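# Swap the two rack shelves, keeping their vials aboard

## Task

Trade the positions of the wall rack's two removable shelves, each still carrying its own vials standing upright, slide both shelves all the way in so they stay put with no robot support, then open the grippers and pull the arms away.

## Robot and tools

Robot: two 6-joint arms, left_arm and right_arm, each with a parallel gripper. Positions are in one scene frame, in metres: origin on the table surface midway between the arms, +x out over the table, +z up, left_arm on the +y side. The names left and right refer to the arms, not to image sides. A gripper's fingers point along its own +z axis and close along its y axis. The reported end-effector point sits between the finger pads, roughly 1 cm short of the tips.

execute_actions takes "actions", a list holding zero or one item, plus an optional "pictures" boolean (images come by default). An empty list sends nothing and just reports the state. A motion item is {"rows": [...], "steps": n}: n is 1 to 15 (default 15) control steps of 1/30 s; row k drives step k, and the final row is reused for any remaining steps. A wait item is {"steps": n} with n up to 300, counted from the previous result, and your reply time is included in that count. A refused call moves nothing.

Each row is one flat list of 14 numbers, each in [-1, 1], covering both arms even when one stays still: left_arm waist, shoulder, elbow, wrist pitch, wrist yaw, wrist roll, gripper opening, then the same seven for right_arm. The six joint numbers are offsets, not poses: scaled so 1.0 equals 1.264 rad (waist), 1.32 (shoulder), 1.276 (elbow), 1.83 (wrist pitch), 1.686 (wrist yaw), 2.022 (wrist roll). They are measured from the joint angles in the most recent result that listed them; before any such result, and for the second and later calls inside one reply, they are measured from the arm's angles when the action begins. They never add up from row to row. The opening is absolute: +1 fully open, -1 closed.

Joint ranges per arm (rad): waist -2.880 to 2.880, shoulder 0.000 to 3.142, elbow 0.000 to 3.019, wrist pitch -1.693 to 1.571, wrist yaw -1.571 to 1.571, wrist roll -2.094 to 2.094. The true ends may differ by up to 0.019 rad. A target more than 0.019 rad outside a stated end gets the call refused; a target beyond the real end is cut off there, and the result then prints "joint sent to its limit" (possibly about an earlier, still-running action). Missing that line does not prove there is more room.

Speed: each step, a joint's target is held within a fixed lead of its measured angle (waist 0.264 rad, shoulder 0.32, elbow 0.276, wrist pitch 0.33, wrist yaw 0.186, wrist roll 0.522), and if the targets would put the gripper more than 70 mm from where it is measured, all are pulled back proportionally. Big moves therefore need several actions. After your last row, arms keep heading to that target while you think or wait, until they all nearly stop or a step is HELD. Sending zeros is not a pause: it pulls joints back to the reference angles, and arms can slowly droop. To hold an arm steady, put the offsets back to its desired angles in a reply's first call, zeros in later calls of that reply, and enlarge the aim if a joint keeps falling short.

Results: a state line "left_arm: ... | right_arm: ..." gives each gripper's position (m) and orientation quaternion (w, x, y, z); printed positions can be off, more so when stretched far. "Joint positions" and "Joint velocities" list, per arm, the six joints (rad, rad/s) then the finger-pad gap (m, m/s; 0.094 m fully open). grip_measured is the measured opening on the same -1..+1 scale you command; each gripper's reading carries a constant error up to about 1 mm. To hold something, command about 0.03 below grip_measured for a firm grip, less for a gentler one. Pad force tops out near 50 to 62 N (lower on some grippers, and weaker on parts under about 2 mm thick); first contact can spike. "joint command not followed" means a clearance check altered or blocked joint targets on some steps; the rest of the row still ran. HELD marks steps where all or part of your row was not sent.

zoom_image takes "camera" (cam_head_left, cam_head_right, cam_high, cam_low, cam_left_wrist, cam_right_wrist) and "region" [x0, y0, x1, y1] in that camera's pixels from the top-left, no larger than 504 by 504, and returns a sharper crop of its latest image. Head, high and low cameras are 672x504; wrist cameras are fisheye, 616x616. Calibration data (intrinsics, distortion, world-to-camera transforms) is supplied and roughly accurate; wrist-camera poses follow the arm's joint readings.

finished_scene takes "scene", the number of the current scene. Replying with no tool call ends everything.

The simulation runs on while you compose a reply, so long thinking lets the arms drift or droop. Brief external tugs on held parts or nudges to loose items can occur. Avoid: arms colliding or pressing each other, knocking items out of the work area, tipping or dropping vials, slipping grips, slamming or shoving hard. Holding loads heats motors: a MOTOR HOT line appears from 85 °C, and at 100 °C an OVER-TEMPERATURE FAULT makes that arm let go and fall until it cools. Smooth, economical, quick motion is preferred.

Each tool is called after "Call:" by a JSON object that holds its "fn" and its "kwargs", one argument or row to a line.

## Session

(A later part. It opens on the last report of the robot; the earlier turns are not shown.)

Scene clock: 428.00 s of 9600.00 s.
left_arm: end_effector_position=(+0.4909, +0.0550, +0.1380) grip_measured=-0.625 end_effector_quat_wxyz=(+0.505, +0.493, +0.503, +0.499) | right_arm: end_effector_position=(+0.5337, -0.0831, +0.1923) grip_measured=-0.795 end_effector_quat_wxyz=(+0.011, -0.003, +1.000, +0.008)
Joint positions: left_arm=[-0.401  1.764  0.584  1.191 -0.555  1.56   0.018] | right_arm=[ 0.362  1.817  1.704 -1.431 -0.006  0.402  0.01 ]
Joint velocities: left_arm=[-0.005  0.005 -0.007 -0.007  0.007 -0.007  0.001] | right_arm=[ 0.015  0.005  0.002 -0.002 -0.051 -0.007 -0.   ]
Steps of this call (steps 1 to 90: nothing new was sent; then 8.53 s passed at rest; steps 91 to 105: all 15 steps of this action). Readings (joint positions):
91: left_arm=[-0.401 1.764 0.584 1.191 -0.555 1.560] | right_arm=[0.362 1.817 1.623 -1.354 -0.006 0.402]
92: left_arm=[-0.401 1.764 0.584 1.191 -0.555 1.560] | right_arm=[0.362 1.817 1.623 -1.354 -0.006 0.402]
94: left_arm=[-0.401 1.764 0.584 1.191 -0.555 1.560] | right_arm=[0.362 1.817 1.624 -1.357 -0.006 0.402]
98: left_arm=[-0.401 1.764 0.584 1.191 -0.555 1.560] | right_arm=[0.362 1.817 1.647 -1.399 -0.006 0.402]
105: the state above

Call:
{"fn": "execute_actions", "kwargs": {
  "actions": [
    {"rows":[[0,-0.025,0.025,0.018,0,-0.008,-0.66,0,-0.03,0.03,0,0,0,-0.82],[0,-0.025,0.025,0.018,0,-0.008,-0.66,0,-0.06,0.02,0,0,0,-0.82],[0,-0.025,0.025,0.018,0,-0.008,-0.66,0,-0.09,0,0,0,0,-0.82],[0,-0.025,0.025,0.018,0,-0.008,-0.66,0,-0.12,-0.02,0,0,0,-0.82],[0,-0.025,0.025,0.018,0,-0.008,-0.66,0,-0.15,-0.05,0,0,0,-0.82],[0,-0.025,0.025,0.018,0,-0.008,-0.66,0,-0.18,-0.08,0,0,0,-0.82],[0,-0.025,0.025,0.018,0,-0.008,-0.66,0,-0.21,-0.11,0,0,0,-0.82],[0,-0.025,0.025,0.018,0,-0.008,-0.66,0,-0.24,-0.14,0,0,0,-0.82],[0,-0.025,0.025,0.018,0,-0.008,-0.66,0,-0.27,-0.17,0,0,0,-0.82],[0,-0.025,0.025,0.018,0,-0.008,-0.66,0,-0.30,-0.20,0,0,0,-0.82],[0,-0.025,0.025,0.018,0,-0.008,-0.66,0,-0.33,-0.23,0,0,0,-0.82],[0,-0.025,0.025,0.018,0,-0.008,-0.66,0,-0.36,-0.27,0.01,0,0,-0.82],[0,-0.025,0.025,0.018,0,-0.008,-0.66,0,-0.39,-0.31,0.02,0,0,-0.82],[0,-0.025,0.025,0.018,0,-0.008,-0.66,0,-0.42,-0.35,0.03,0,0,-0.82],[0,-0.025,0.025,0.018,0,-0.008,-0.66,0,-0.45,-0.40,0.04,0,0,-0.82]]}
  ],
  "pictures": false
}}

Call:
{"fn": "execute_actions", "kwargs": {
  "actions": [
    {"steps":30}
  ]
}}

Scene clock: 433.70 s of 9600.00 s.
left_arm: end_effector_position=(+0.4909, +0.0550, +0.1380) grip_measured=-0.625 end_effector_quat_wxyz=(+0.505, +0.493, +0.503, +0.499) | right_arm: end_effector_position=(+0.3915, -0.1445, +0.2671) grip_measured=-0.802 end_effector_quat_wxyz=(+0.074, -0.003, +0.997, +0.035)
Joint positions: left_arm=[-0.401  1.764  0.584  1.191 -0.555  1.56   0.018] | right_arm=[ 0.362  1.308  1.298 -1.396 -0.006  0.402  0.009]
Joint velocities: left_arm=[-0.015 -0.005  0.007  0.007  0.051  0.066 -0.   ] | right_arm=[-0.015 -1.812 -1.438  0.432 -0.037 -0.007 -0.   ]
Steps of this call (steps 1 to 15: the robot went on to your last target; steps 16 to 90: nothing new was sent; then 2.20 s passed at rest; steps 91 to 105: all 15 steps of this action). Readings (joint positions):
91: left_arm=[-0.401 1.764 0.584 1.191 -0.555 1.560] | right_arm=[0.362 1.817 1.704 -1.434 -0.006 0.402]
92: left_arm=[-0.401 1.764 0.584 1.191 -0.555 1.560] | right_arm=[0.362 1.815 1.704 -1.434 -0.006 0.402]
94: left_arm=[-0.401 1.764 0.584 1.191 -0.555 1.560] | right_arm=[0.362 1.797 1.693 -1.433 -0.006 0.402]
98: left_arm=[-0.401 1.764 0.584 1.191 -0.555 1.560] | right_arm=[0.362 1.681 1.595 -1.431 -0.006 0.402]
105: the state above

Scene clock: 434.70 s of 9600.00 s.
left_arm: end_effector_position=(+0.4909, +0.0550, +0.1380) grip_measured=-0.625 end_effector_quat_wxyz=(+0.505, +0.493, +0.503, +0.499) | right_arm: end_effector_position=(+0.3617, -0.1573, +0.2511) grip_measured=-0.802 end_effector_quat_wxyz=(+0.072, -0.003, +0.997, +0.034)
Joint positions: left_arm=[-0.401  1.764  0.584  1.191 -0.555  1.56   0.018] | right_arm=[ 0.362  1.227  1.185 -1.369 -0.006  0.402  0.009]
Joint velocities: left_arm=[ 0.005 -0.005 -0.002  0.007 -0.007  0.007  0.   ] | right_arm=[-0.005 -0.005 -0.007 -0.002  0.007 -0.051 -0.   ]
Steps of this call (steps 1 to 30: the robot went on to your last target). Readings (joint positions):
1: left_arm=[-0.401 1.764 0.584 1.191 -0.555 1.560] | right_arm=[0.362 1.252 1.252 -1.387 -0.006 0.402]
2: left_arm=[-0.401 1.764 0.584 1.191 -0.555 1.560] | right_arm=[0.362 1.208 1.219 -1.387 -0.006 0.402]
4: left_arm=[-0.401 1.764 0.584 1.191 -0.555 1.560] | right_arm=[0.362 1.164 1.193 -1.387 -0.006 0.402]
8: left_arm=[-0.401 1.764 0.584 1.191 -0.555 1.560] | right_arm=[0.362 1.181 1.193 -1.375 -0.006 0.402]
30: the state above
All arms were judged still, so your last target was given up. Only a new action makes them travel on or press farther. Fingers that are still opening or closing keep moving.
camera_calibration (this result's frames):
cam_left_wrist: T_world_to_cam=[[0.00233391, -0.0139162, -0.9999, 0.13701], [-0.582225, 0.812929, -0.012673, 0.25048], [0.813025, 0.582196, -0.00620504, -0.307648], [0, 0, 0, 1]] pos_world=[0.395641, -0.0226042, 0.138262]
cam_right_wrist: T_world_to_cam=[[0.0123709, -0.998021, -0.0616545, -0.149957], [-0.893556, -0.0387075, 0.447279, 0.211707], [-0.448781, 0.0495585, -0.892267, 0.516937], [0, 0, 0, 1]] pos_world=[0.423018, -0.167084, 0.357308]

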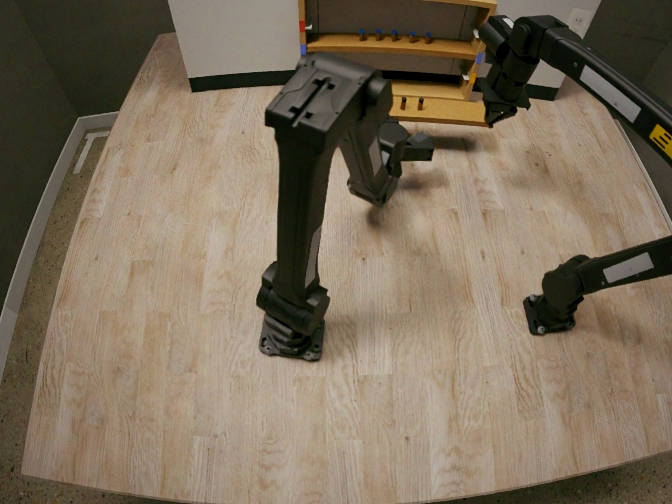

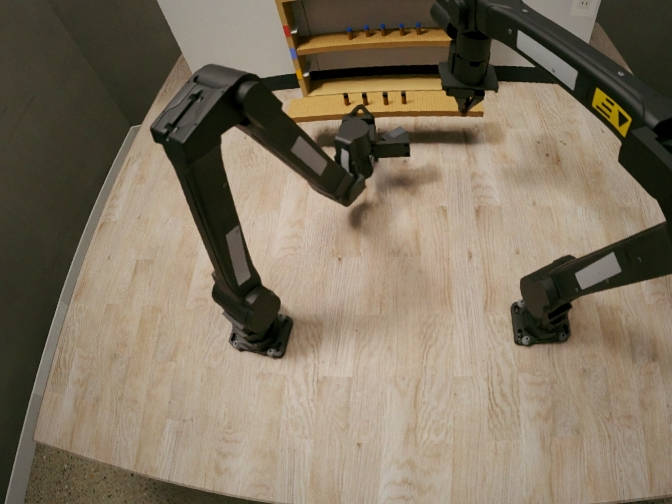

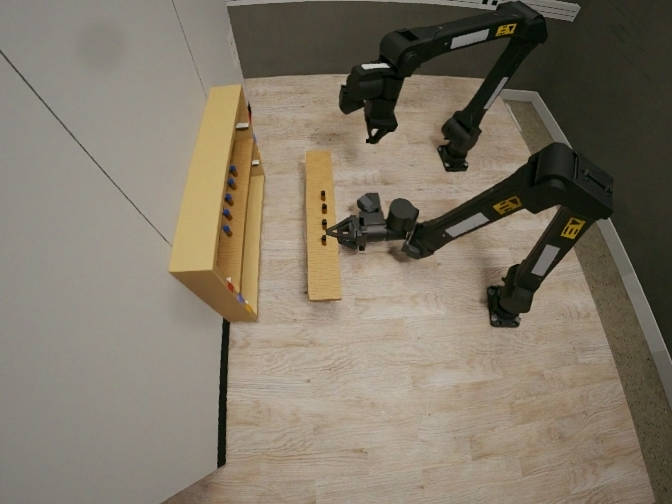

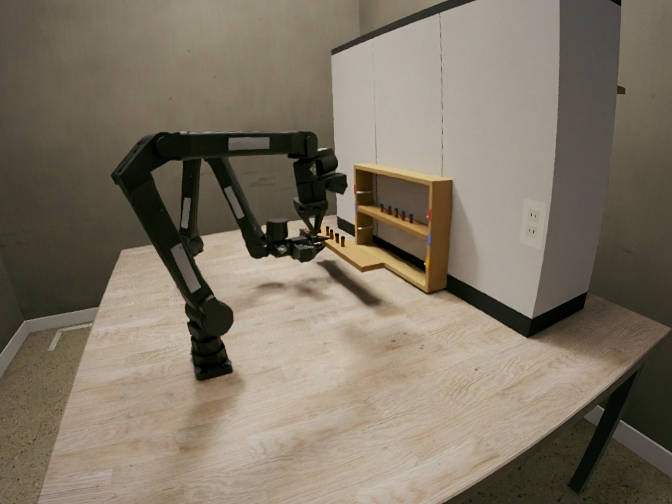

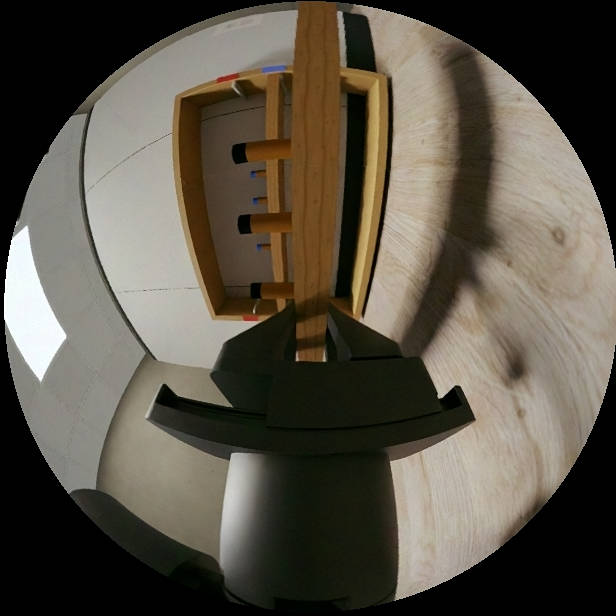

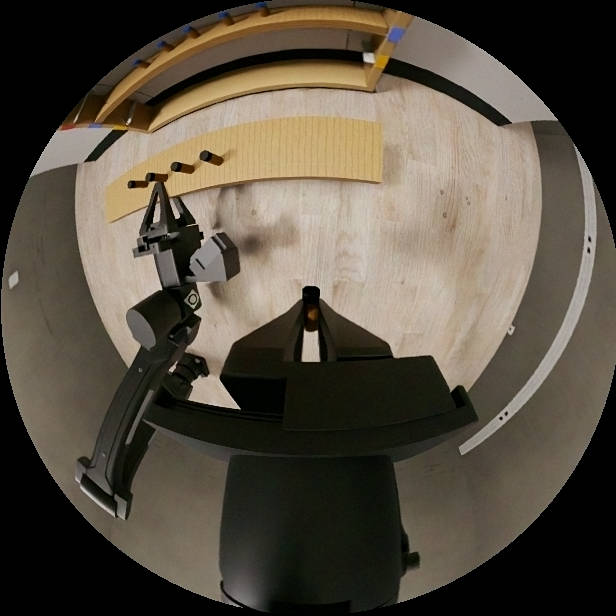

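Call:
{"fn": "execute_actions", "kwargs": {
  "actions": [
    {"rows":[[0,-0.025,0.025,0.018,0,-0.008,-0.66,0,-0.01,0,0.04,0,-0.02,-0.82],[0,-0.025,0.025,0.018,0,-0.008,-0.66,0,-0.02,0,0.10,0,-0.04,-0.82],[0,-0.025,0.025,0.018,0,-0.008,-0.66,0,-0.03,-0.02,0.16,0,-0.06,-0.82],[0,-0.025,0.025,0.018,0,-0.008,-0.66,0,-0.04,-0.04,0.22,0,-0.08,-0.82],[0,-0.025,0.025,0.018,0,-0.008,-0.66,-0.01,-0.05,-0.06,0.28,0,-0.10,-0.82],[0,-0.025,0.025,0.018,0,-0.008,-0.66,-0.01,-0.06,-0.08,0.34,0,-0.12,-0.82],[0,-0.025,0.025,0.018,0,-0.008,-0.66,-0.02,-0.07,-0.10,0.40,0,-0.14,-0.82],[0,-0.025,0.025,0.018,0,-0.008,-0.66,-0.02,-0.075,-0.12,0.46,0,-0.16,-0.82],[0,-0.025,0.025,0.018,0,-0.008,-0.66,-0.02,-0.075,-0.14,0.52,0,-0.18,-0.82],[0,-0.025,0.025,0.018,0,-0.008,-0.66,-0.02,-0.075,-0.16,0.58,0,-0.2,-0.82],[0,-0.025,0.025,0.018,0,-0.008,-0.66,-0.02,-0.075,-0.18,0.64,0,-0.2,-0.82],[0,-0.025,0.025,0.018,0,-0.008,-0.66,-0.02,-0.075,-0.2,0.70,0,-0.2,-0.82],[0,-0.025,0.025,0.018,0,-0.008,-0.66,-0.02,-0.075,-0.2,0.76,0,-0.2,-0.82],[0,-0.025,0.025,0.018,0,-0.008,-0.66,-0.02,-0.075,-0.2,0.82,0,-0.2,-0.82],[0,-0.025,0.025,0.018,0,-0.008,-0.66,-0.02,-0.075,-0.2,0.88,0,-0.2,-0.82]]}
  ],
  "pictures": false
}}

Call:
{"fn": "execute_actions", "kwargs": {
  "actions": [
    {"steps":40}
  ],
  "pictures": false
}}

Scene clock: 444.07 s of 9600.00 s.
left_arm: end_effector_position=(+0.4909, +0.0550, +0.1380) grip_measured=-0.625 end_effector_quat_wxyz=(+0.505, +0.493, +0.503, +0.499) | right_arm: end_effector_position=(+0.5102, -0.1022, +0.3571) grip_measured=-0.803 end_effector_quat_wxyz=(+0.597, -0.133, +0.779, +0.140)
Joint positions: left_arm=[-0.401  1.764  0.584  1.191 -0.555  1.56   0.018] | right_arm=[ 0.346  1.142  0.918 -0.027 -0.006  0.059  0.009]
Joint velocities: left_arm=[-0.024 -0.005 -0.002 -0.022 -0.022  0.051  0.001] | right_arm=[-0.015  0.005 -0.32   2.957  0.022 -0.403  0.001]
Steps of this call (steps 1 to 90: nothing new was sent; then 5.87 s passed at rest; steps 91 to 105: all 15 steps of this action). Readings (joint positions):
91: left_arm=[-0.401 1.764 0.584 1.191 -0.555 1.560] | right_arm=[0.362 1.227 1.183 -1.359 -0.006 0.398]
92: left_arm=[-0.401 1.764 0.584 1.191 -0.555 1.560] | right_arm=[0.362 1.225 1.180 -1.323 -0.006 0.387]
94: left_arm=[-0.401 1.764 0.584 1.191 -0.555 1.560] | right_arm=[0.362 1.217 1.158 -1.169 -0.006 0.349]
98: left_arm=[-0.401 1.764 0.584 1.191 -0.555 1.560] | right_arm=[0.359 1.179 1.069 -0.754 -0.006 0.231]
105: the state above

Scene clock: 445.40 s of 9600.00 s.
left_arm: end_effector_position=(+0.4909, +0.0550, +0.1380) grip_measured=-0.625 end_effector_quat_wxyz=(+0.505, +0.493, +0.503, +0.499) | right_arm: end_effector_position=(+0.5146, -0.1004, +0.4182) grip_measured=-0.803 end_effector_quat_wxyz=(+0.693, -0.136, +0.694, +0.143)
Joint positions: left_arm=[-0.401  1.764  0.584  1.191 -0.555  1.56   0.018] | right_arm=[ 0.346  1.134  0.912  0.223 -0.006  0.01   0.009]
Joint velocities: left_arm=[-0.005  0.005  0.012  0.012 -0.007  0.037 -0.   ] | right_arm=[ 0.005 -0.005  0.002 -0.017 -0.037  0.007  0.001]
Steps of this call (steps 1 to 30: the robot went on to your last target; steps 31 to 40: nothing new was sent). Readings (joint positions):
1: left_arm=[-0.401 1.764 0.584 1.191 -0.555 1.560] | right_arm=[0.346 1.142 0.912 0.062 -0.006 0.049]
2: left_arm=[-0.401 1.764 0.584 1.191 -0.555 1.560] | right_arm=[0.346 1.142 0.911 0.127 -0.006 0.041]
4: left_arm=[-0.401 1.764 0.584 1.191 -0.555 1.560] | right_arm=[0.346 1.137 0.912 0.199 -0.006 0.030]
8: left_arm=[-0.401 1.764 0.584 1.191 -0.555 1.560] | right_arm=[0.346 1.134 0.912 0.223 -0.006 0.018]
40: the state above
All arms were judged still, so your last target was given up. Only a new action makes them travel on or press farther. Fingers that are still opening or closing keep moving.

Call:
{"fn": "execute_actions", "kwargs": {
  "actions": [
    {"rows":[[0,-0.025,0.025,0.018,0,-0.008,-0.66,0,0.02,-0.01,0.028,0,-0.01,-0.82],[0,-0.025,0.025,0.018,0,-0.008,-0.66,0,0.04,-0.027,0.056,0,-0.01,-0.82],[0,-0.025,0.025,0.018,0,-0.008,-0.66,0,0.06,-0.045,0.084,0,-0.01,-0.82],[0,-0.025,0.025,0.018,0,-0.008,-0.66,0,0.08,-0.062,0.112,0,-0.01,-0.82],[0,-0.025,0.025,0.018,0,-0.008,-0.66,0,0.10,-0.08,0.14,0,-0.01,-0.82],[0,-0.025,0.025,0.018,0,-0.008,-0.66,0,0.12,-0.097,0.168,0,-0.01,-0.82],[0,-0.025,0.025,0.018,0,-0.008,-0.66,0,0.14,-0.115,0.196,0,-0.01,-0.82],[0,-0.025,0.025,0.018,0,-0.008,-0.66,0,0.16,-0.132,0.224,0,-0.01,-0.82],[0,-0.025,0.025,0.018,0,-0.008,-0.66,0,0.18,-0.15,0.252,0,-0.01,-0.82],[0,-0.025,0.025,0.018,0,-0.008,-0.66,0,0.20,-0.167,0.28,0,-0.01,-0.82],[0,-0.025,0.025,0.018,0,-0.008,-0.66,0,0.22,-0.185,0.308,0,-0.01,-0.82],[0,-0.025,0.025,0.018,0,-0.008,-0.66,0,0.24,-0.202,0.336,0,-0.01,-0.82],[0,-0.025,0.025,0.018,0,-0.008,-0.66,0,0.26,-0.22,0.364,0,-0.01,-0.82],[0,-0.025,0.025,0.018,0,-0.008,-0.66,0,0.28,-0.237,0.392,0,-0.01,-0.82],[0,-0.025,0.025,0.018,0,-0.008,-0.66,0,0.30,-0.255,0.42,0,-0.01,-0.82]]}
  ],
  "pictures": false
}}

Call:
{"fn": "execute_actions", "kwargs": {
  "actions": [
    {"steps":35}
  ]
}}

Scene clock: 450.77 s of 9600.00 s.
left_arm: end_effector_position=(+0.4909, +0.0550, +0.1380) grip_measured=-0.625 end_effector_quat_wxyz=(+0.505, +0.493, +0.503, +0.499) | right_arm: end_effector_position=(+0.5229, -0.0969, +0.2138) grip_measured=-0.803 end_effector_quat_wxyz=(+0.687, -0.140, +0.700, +0.139)
Joint positions: left_arm=[-0.401  1.764  0.584  1.191 -0.555  1.56   0.018] | right_arm=[ 0.346  1.497  0.616  0.863 -0.006  0.002  0.009]
Joint velocities: left_arm=[ 0.005 -0.005  0.012  0.002  0.007  0.007 -0.001] | right_arm=[-0.024  0.855 -0.686  1.463  0.007 -0.007 -0.001]
Steps of this call (steps 1 to 90: nothing new was sent; then 1.87 s passed at rest; steps 91 to 105: all 15 steps of this action). Readings (joint positions):
91: left_arm=[-0.401 1.764 0.584 1.191 -0.555 1.560] | right_arm=[0.346 1.135 0.910 0.229 -0.006 0.009]
92: left_arm=[-0.401 1.764 0.584 1.191 -0.555 1.560] | right_arm=[0.346 1.138 0.904 0.251 -0.006 0.007]
94: left_arm=[-0.401 1.764 0.584 1.191 -0.555 1.560] | right_arm=[0.346 1.155 0.879 0.331 -0.006 0.006]
98: left_arm=[-0.401 1.764 0.584 1.191 -0.555 1.560] | right_arm=[0.346 1.253 0.798 0.525 -0.006 0.004]
105: the state above

Scene clock: 451.93 s of 9600.00 s.
left_arm: end_effector_position=(+0.4909, +0.0550, +0.1380) grip_measured=-0.625 end_effector_quat_wxyz=(+0.505, +0.493, +0.503, +0.499) | right_arm: end_effector_position=(+0.5116, -0.1016, +0.1873) grip_measured=-0.803 end_effector_quat_wxyz=(+0.687, -0.140, +0.699, +0.139)
Joint positions: left_arm=[-0.401  1.764  0.584  1.191 -0.555  1.56   0.018] | right_arm=[ 0.346  1.551  0.563  0.972 -0.006  0.002  0.009]
Joint velocities: left_arm=[-0.005 -0.005 -0.012  0.002  0.037 -0.095 -0.001] | right_arm=[-0.005 -0.015  0.007  0.007 -0.007  0.022 -0.   ]
Steps of this call (steps 1 to 30: the robot went on to your last target; steps 31 to 35: nothing new was sent). Readings (joint positions):
1: left_arm=[-0.401 1.764 0.584 1.191 -0.555 1.560] | right_arm=[0.346 1.523 0.595 0.903 -0.006 0.002]
2: left_arm=[-0.401 1.764 0.584 1.191 -0.555 1.560] | right_arm=[0.346 1.542 0.579 0.926 -0.006 0.002]
4: left_arm=[-0.401 1.764 0.584 1.191 -0.555 1.560] | right_arm=[0.346 1.558 0.564 0.944 -0.006 0.002]
8: left_arm=[-0.401 1.764 0.584 1.191 -0.555 1.560] | right_arm=[0.346 1.553 0.563 0.968 -0.006 0.002]
35: the state above
All arms were judged still, so your last target was given up. Only a new action makes them travel on or press farther. Fingers that are still opening or closing keep moving.
camera_calibration (this result's frames):
cam_left_wrist: T_world_to_cam=[[0.00233391, -0.0139162, -0.9999, 0.13701], [-0.582225, 0.812929, -0.012673, 0.25048], [0.813025, 0.582196, -0.00620504, -0.307648], [0, 0, 0, 1]] pos_world=[0.395641, -0.0226042, 0.138262]
cam_right_wrist: T_world_to_cam=[[0.382237, -0.924064, 0.000314452, -0.293467], [-0.541623, -0.224317, -0.810139, 0.412895], [0.748691, 0.309495, -0.586237, -0.119073], [0, 0, 0, 1]] pos_world=[0.424957, -0.141711, 0.264789]

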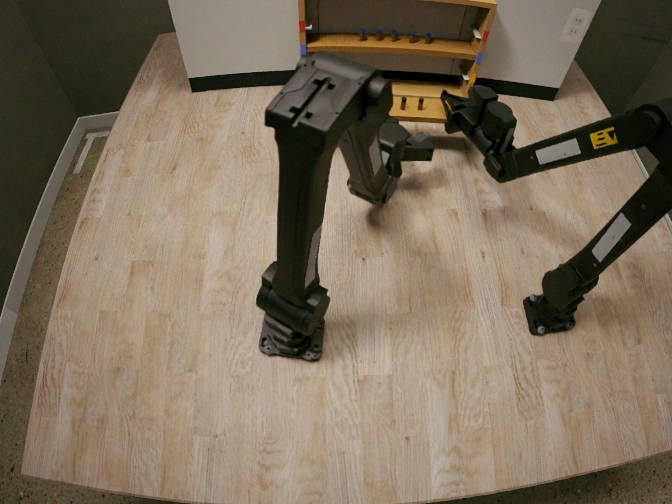

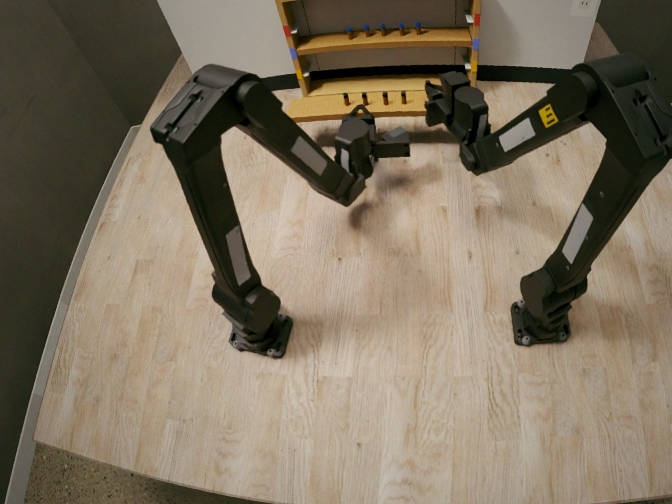

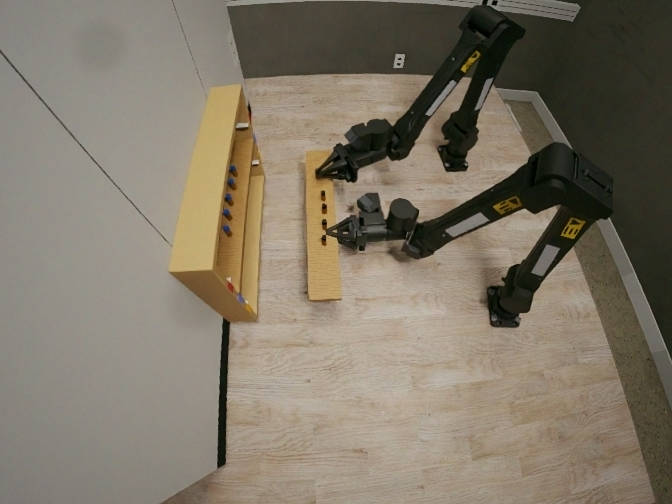

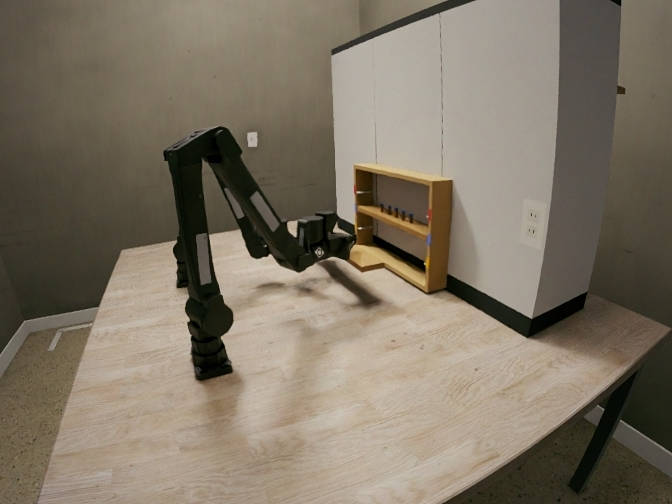

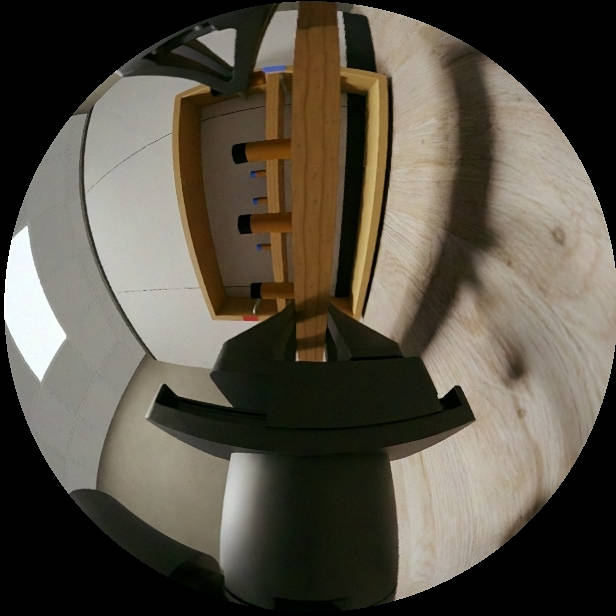

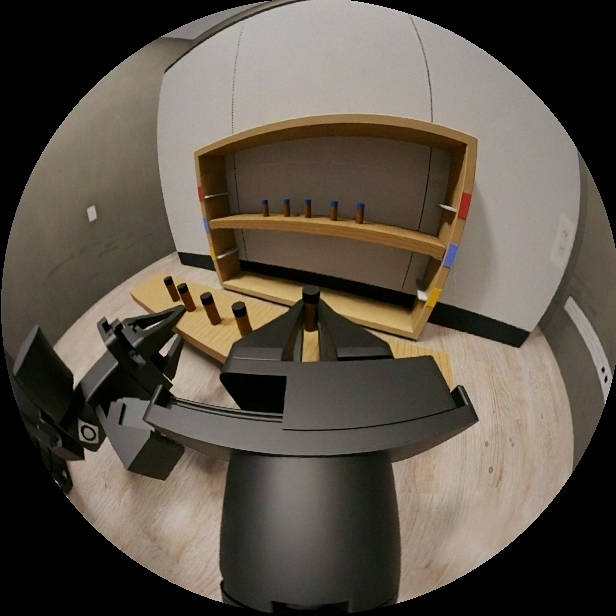

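Call:
{"fn": "zoom_image", "kwargs": {
  "camera": "cam_left_wrist",
  "region": [170, 10, 350, 190]
}}

Region (170, 10, 350, 190) of cam_left_wrist's 616x616 image, scaled by 2.800, with more detail than that image has.

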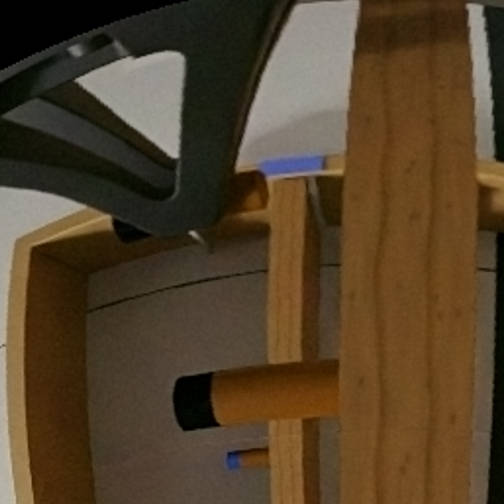

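Call:
{"fn": "execute_actions", "kwargs": {
  "actions": [
    {"rows":[[0,-0.025,0.025,0.018,0,-0.008,-0.66,0,0.005,0,0.012,0,0,-0.82],[0,-0.025,0.025,0.018,0,-0.008,-0.66,0,0.01,0,0.019,0,0,-0.82],[0,-0.025,0.025,0.018,0,-0.008,-0.66,0,0.015,0,0.026,0,0,-0.82],[0,-0.025,0.025,0.018,0,-0.008,-0.66,0,0.02,0,0.033,0,0,-0.82],[0,-0.025,0.025,0.018,0,-0.008,-0.66,0,0.025,0,0.04,0,0,-0.82],[0,-0.025,0.025,0.018,0,-0.008,-0.66,0,0.03,0,0.047,0,0,-0.82],[0,-0.025,0.025,0.018,0,-0.008,-0.66,0,0.035,0,0.052,0,0,-0.82],[0,-0.025,0.025,0.018,0,-0.008,-0.66,0,0.04,0,0.057,0,0,-0.82]],"steps":15}
  ],
  "pictures": false
}}

Call:
{"fn": "execute_actions", "kwargs": {
  "actions": [
    {"steps":15}
  ]
}}

Call:
{"fn": "zoom_image", "kwargs": {
  "camera": "cam_left_wrist",
  "region": [170, 10, 350, 190]
}}

Scene clock: 460.00 s of 9600.00 s.
left_arm: end_effector_position=(+0.4909, +0.0550, +0.1380) grip_measured=-0.625 end_effector_quat_wxyz=(+0.505, +0.493, +0.503, +0.499) | right_arm: end_effector_position=(+0.5139, -0.1007, +0.1840) grip_measured=-0.803 end_effector_quat_wxyz=(+0.700, -0.138, +0.686, +0.142)
Joint positions: left_arm=[-0.401  1.764  0.584  1.191 -0.555  1.56   0.018] | right_arm=[ 0.346  1.597  0.563  1.054 -0.006  0.002  0.009]
Joint velocities: left_arm=[-0.005 -0.005  0.017  0.002 -0.037 -0.037 -0.002] | right_arm=[-0.005 -0.005 -0.012  0.007 -0.022  0.081  0.   ]
Steps of this call (steps 1 to 90: nothing new was sent; then 4.57 s passed at rest; steps 91 to 105: all 15 steps of this action). Readings (joint positions):
91: left_arm=[-0.401 1.764 0.584 1.191 -0.555 1.560] | right_arm=[0.346 1.551 0.563 0.972 -0.006 0.002]
92: left_arm=[-0.401 1.764 0.584 1.191 -0.555 1.560] | right_arm=[0.346 1.551 0.563 0.975 -0.006 0.002]
94: left_arm=[-0.401 1.764 0.584 1.191 -0.555 1.560] | right_arm=[0.346 1.554 0.563 0.991 -0.006 0.002]
98: left_arm=[-0.401 1.764 0.584 1.191 -0.555 1.560] | right_arm=[0.346 1.573 0.563 1.038 -0.006 0.002]
105: the state above

Scene clock: 460.50 s of 9600.00 s.
left_arm: end_effector_position=(+0.4909, +0.0550, +0.1380) grip_measured=-0.625 end_effector_quat_wxyz=(+0.505, +0.493, +0.503, +0.499) | right_arm: end_effector_position=(+0.5139, -0.1007, +0.1846) grip_measured=-0.803 end_effector_quat_wxyz=(+0.701, -0.138, +0.685, +0.142)
Joint positions: left_arm=[-0.401  1.764  0.584  1.191 -0.555  1.56   0.018] | right_arm=[ 0.346  1.597  0.563  1.056 -0.006  0.002  0.009]
Joint velocities: left_arm=[ 0.005  0.015  0.007  0.007 -0.007  0.022  0.   ] | right_arm=[-0.005 -0.005 -0.002  0.002 -0.022 -0.051 -0.001]
Steps of this call (steps 1 to 15: the robot went on to your last target). Readings (joint positions):
1: left_arm=[-0.401 1.764 0.584 1.191 -0.555 1.560] | right_arm=[0.346 1.597 0.563 1.055 -0.006 0.002]
2: left_arm=[-0.401 1.764 0.584 1.191 -0.555 1.560] | right_arm=[0.346 1.597 0.563 1.056 -0.006 0.002]
4: left_arm=[-0.401 1.764 0.584 1.191 -0.555 1.560] | right_arm=[0.346 1.597 0.563 1.056 -0.006 0.002]
8: left_arm=[-0.401 1.764 0.584 1.191 -0.555 1.560] | right_arm=[0.346 1.597 0.563 1.056 -0.006 0.002]
15: the state above
All arms were judged still, so your last target was given up. Only a new action makes them travel on or press farther. Fingers that are still opening or closing keep moving.
camera_calibration (this result's frames):
cam_left_wrist: T_world_to_cam=[[0.00233391, -0.0139162, -0.9999, 0.13701], [-0.582225, 0.812929, -0.012673, 0.25048], [0.813025, 0.582196, -0.00620504, -0.307648], [0, 0, 0, 1]] pos_world=[0.395641, -0.0226042, 0.138262]
cam_right_wrist: T_world_to_cam=[[0.382226, -0.924069, 0.000320399, -0.293463], [-0.511796, -0.211984, -0.832543, 0.402208], [0.769395, 0.318055, -0.553961, -0.138383], [0, 0, 0, 1]] pos_world=[0.424488, -0.141904, 0.258291]

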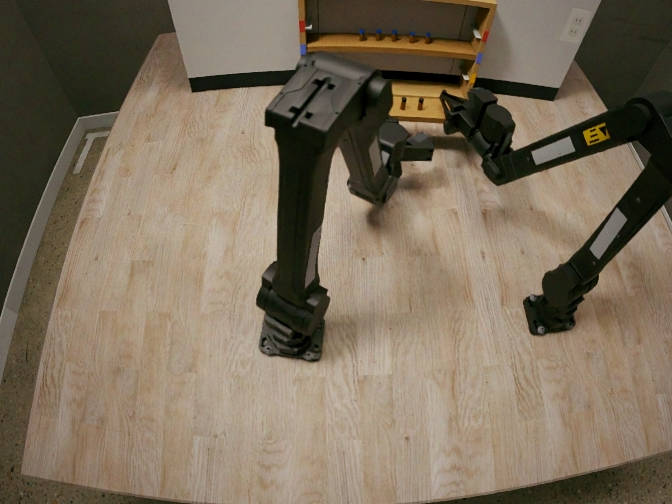

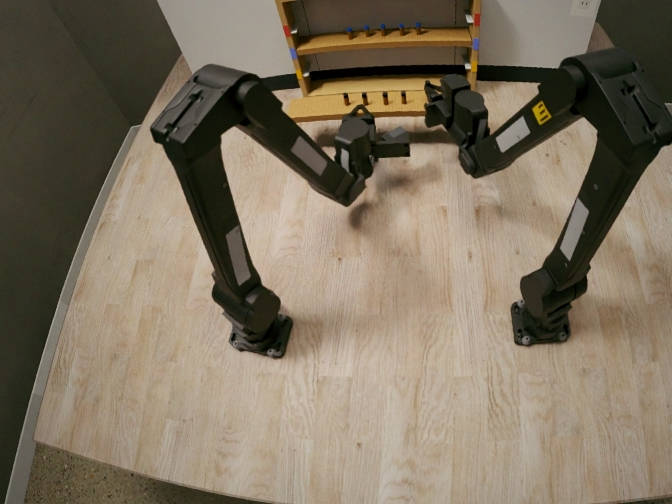

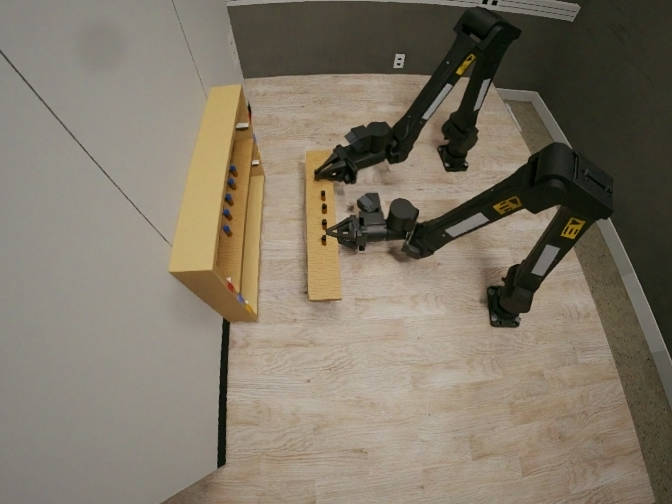

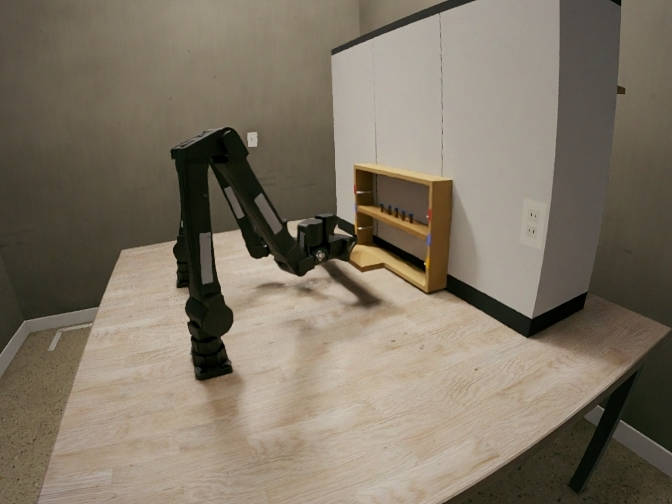

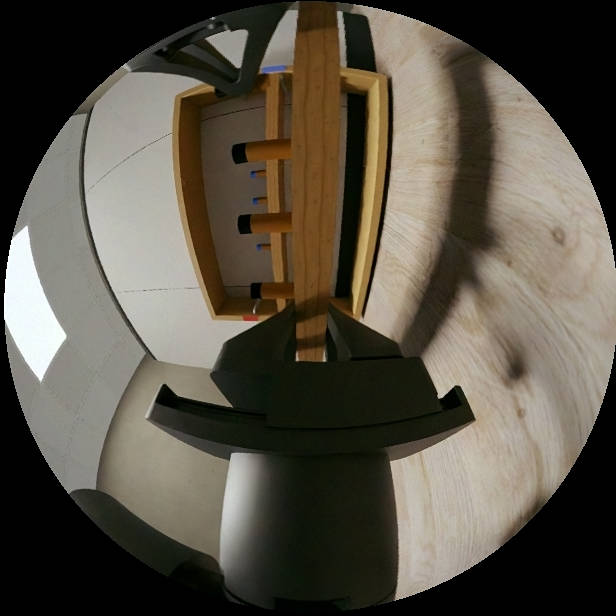

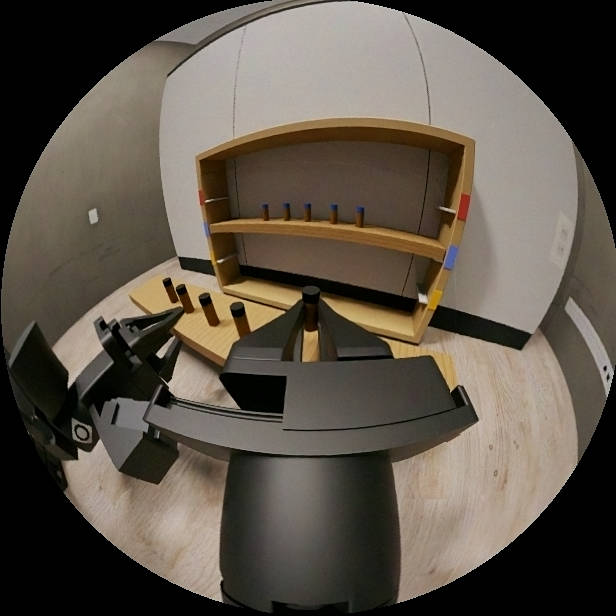

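Region (170, 10, 350, 190) of cam_left_wrist's 616x616 image, scaled by 2.800, with more detail than that image has.

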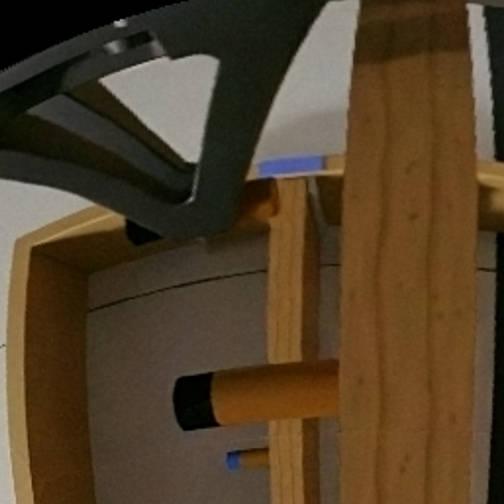

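Call:
{"fn": "execute_actions", "kwargs": {
  "actions": [
    {"rows":[[0,-0.025,0.025,0.018,0,-0.008,-0.66,0,0.005,0,0.003,0,0,-0.82],[0,-0.025,0.025,0.018,0,-0.008,-0.66,0,0.01,0,0.005,0,0,-0.82],[0,-0.025,0.025,0.018,0,-0.008,-0.66,0,0.015,0,0.007,0,0,-0.82],[0,-0.025,0.025,0.018,0,-0.008,-0.66,0,0.02,0,0.009,0,0,-0.82],[0,-0.025,0.025,0.018,0,-0.008,-0.66,0,0.025,0,0.011,0,0,-0.82],[0,-0.025,0.025,0.018,0,-0.008,-0.66,0,0.03,0,0.013,0,0,-0.82],[0,-0.025,0.025,0.018,0,-0.008,-0.66,0,0.035,0,0.016,0,0,-0.82]],"steps":15}
  ],
  "pictures": false
}}

Call:
{"fn": "execute_actions", "kwargs": {
  "actions": [
    {"steps":15}
  ]
}}

Call:
{"fn": "zoom_image", "kwargs": {
  "camera": "cam_left_wrist",
  "region": [170, 0, 350, 180]
}}

Scene clock: 468.30 s of 9600.00 s.
left_arm: end_effector_position=(+0.4909, +0.0550, +0.1370) grip_measured=-0.625 end_effector_quat_wxyz=(+0.500, +0.498, +0.499, +0.504) | right_arm: end_effector_position=(+0.5152, -0.1001, +0.1727) grip_measured=-0.803 end_effector_quat_wxyz=(+0.696, -0.139, +0.691, +0.141)
Joint positions: left_arm=[-0.401  1.766  0.584  1.191 -0.555  1.578  0.018] | right_arm=[ 0.346  1.627  0.563  1.072 -0.006  0.002  0.009]
Joint velocities: left_arm=[-0.015 -0.005 -0.007 -0.002 -0.051 -0.007  0.002] | right_arm=[-0.005 -0.015 -0.012  0.002 -0.007 -0.037  0.001]
Steps of this call (steps 1 to 90: nothing new was sent; then 4.30 s passed at rest; steps 91 to 105: all 15 steps of this action). Readings (joint positions):
91: left_arm=[-0.401 1.764 0.584 1.191 -0.555 1.560] | right_arm=[0.346 1.597 0.563 1.056 -0.006 0.002]
92: left_arm=[-0.401 1.764 0.584 1.191 -0.555 1.560] | right_arm=[0.346 1.597 0.563 1.056 -0.006 0.002]
94: left_arm=[-0.401 1.764 0.584 1.191 -0.555 1.560] | right_arm=[0.346 1.598 0.563 1.056 -0.006 0.002]
98: left_arm=[-0.401 1.764 0.584 1.191 -0.555 1.564] | right_arm=[0.346 1.617 0.563 1.065 -0.006 0.002]
105: the state above

Scene clock: 468.80 s of 9600.00 s.
left_arm: end_effector_position=(+0.4909, +0.0550, +0.1370) grip_measured=-0.625 end_effector_quat_wxyz=(+0.500, +0.498, +0.499, +0.504) | right_arm: end_effector_position=(+0.5152, -0.1001, +0.1727) grip_measured=-0.803 end_effector_quat_wxyz=(+0.696, -0.139, +0.691, +0.141)
Joint positions: left_arm=[-0.401  1.766  0.584  1.191 -0.555  1.578  0.018] | right_arm=[ 0.346  1.627  0.563  1.072 -0.006  0.002  0.009]
Joint velocities: left_arm=[ 0.005 -0.005  0.007  0.002  0.081 -0.066  0.001] | right_arm=[-0.005  0.015 -0.002 -0.002  0.007 -0.007  0.   ]
Steps of this call (steps 1 to 15: the robot went on to your last target). Readings (joint positions):
1: left_arm=[-0.401 1.766 0.584 1.191 -0.555 1.578] | right_arm=[0.346 1.627 0.563 1.072 -0.006 0.002]
2: left_arm=[-0.401 1.766 0.584 1.191 -0.555 1.578] | right_arm=[0.346 1.627 0.563 1.072 -0.006 0.002]
4: left_arm=[-0.401 1.766 0.584 1.191 -0.555 1.578] | right_arm=[0.346 1.627 0.563 1.072 -0.006 0.002]
8: left_arm=[-0.401 1.766 0.584 1.191 -0.555 1.578] | right_arm=[0.346 1.627 0.563 1.072 -0.006 0.002]
15: the state above
All arms were judged still, so your last target was given up. Only a new action makes them travel on or press farther. Fingers that are still opening or closing keep moving.
camera_calibration (this result's frames):
cam_left_wrist: T_world_to_cam=[[0.00062963, 0.00462904, -0.999989, 0.135876], [-0.58235, 0.812931, 0.00339646, 0.24834], [0.812938, 0.582341, 0.00320757, -0.308914], [0, 0, 0, 1]] pos_world=[0.395663, -0.0226187, 0.136021]
cam_right_wrist: T_world_to_cam=[[0.38223, -0.924067, 0.000318205, -0.293461], [-0.523185, -0.216694, -0.824209, 0.397018], [0.761694, 0.314871, -0.566285, -0.140367], [0, 0, 0, 1]] pos_world=[0.4268, -0.140949, 0.247831]

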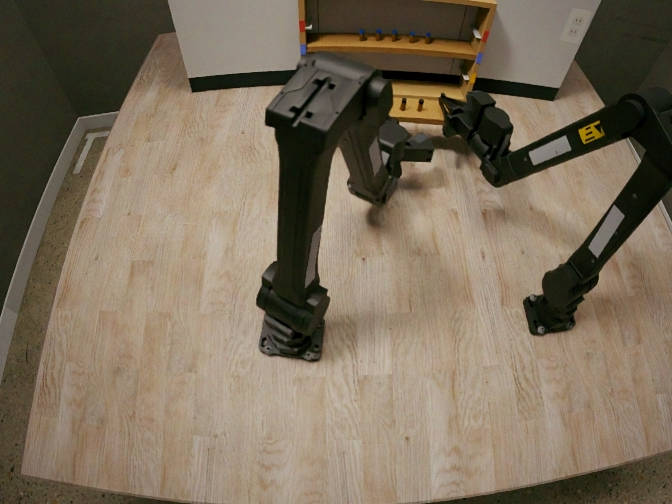

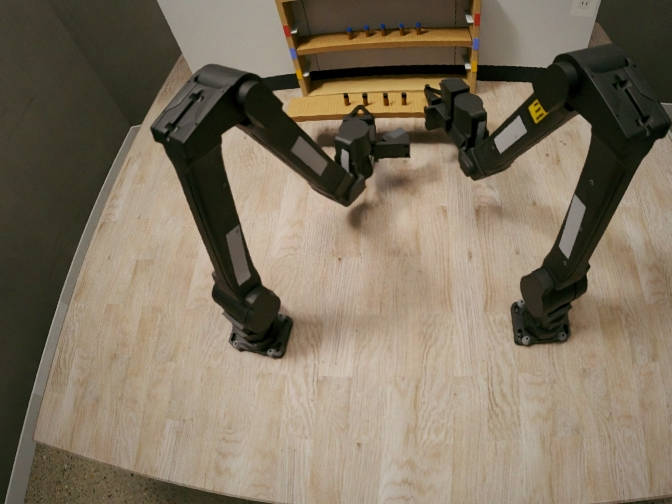

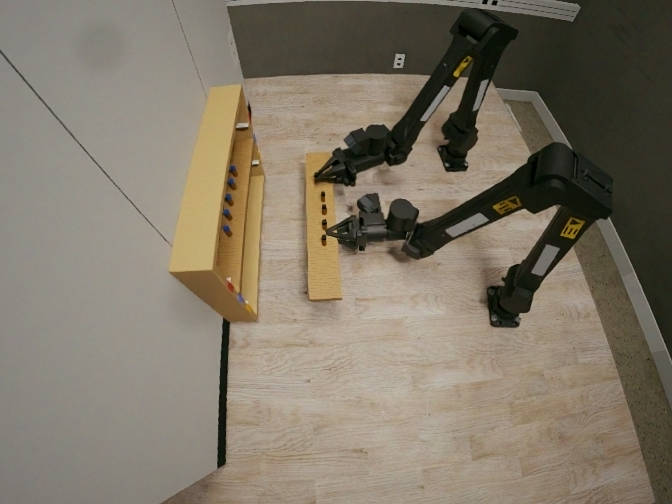

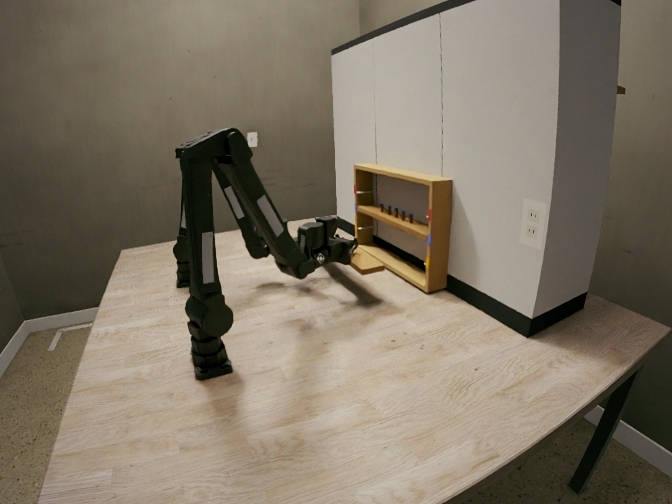

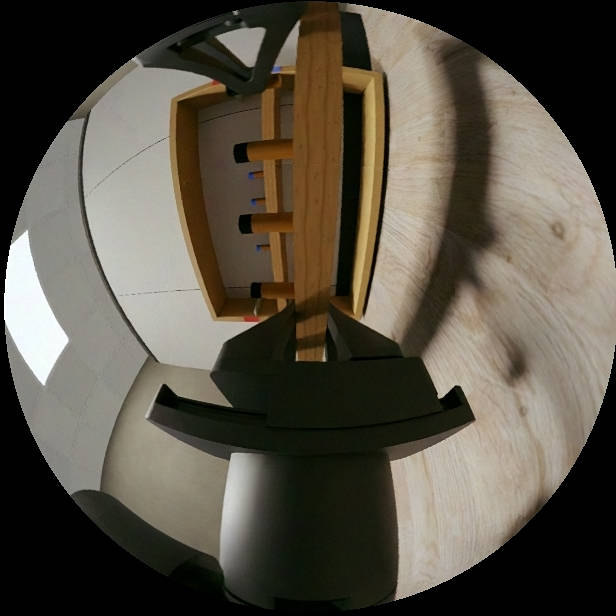

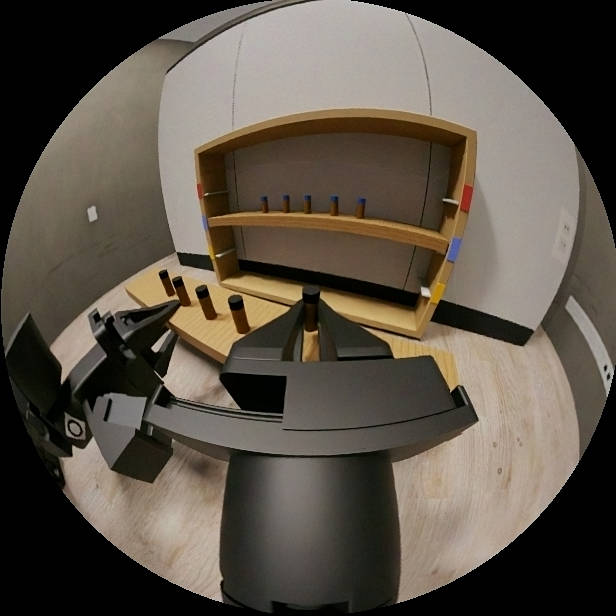

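Region (170, 0, 350, 180) of cam_left_wrist's 616x616 image, scaled by 2.800, with more detail than that image has.

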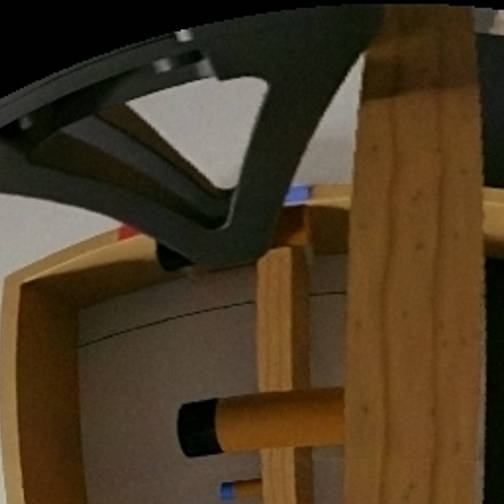

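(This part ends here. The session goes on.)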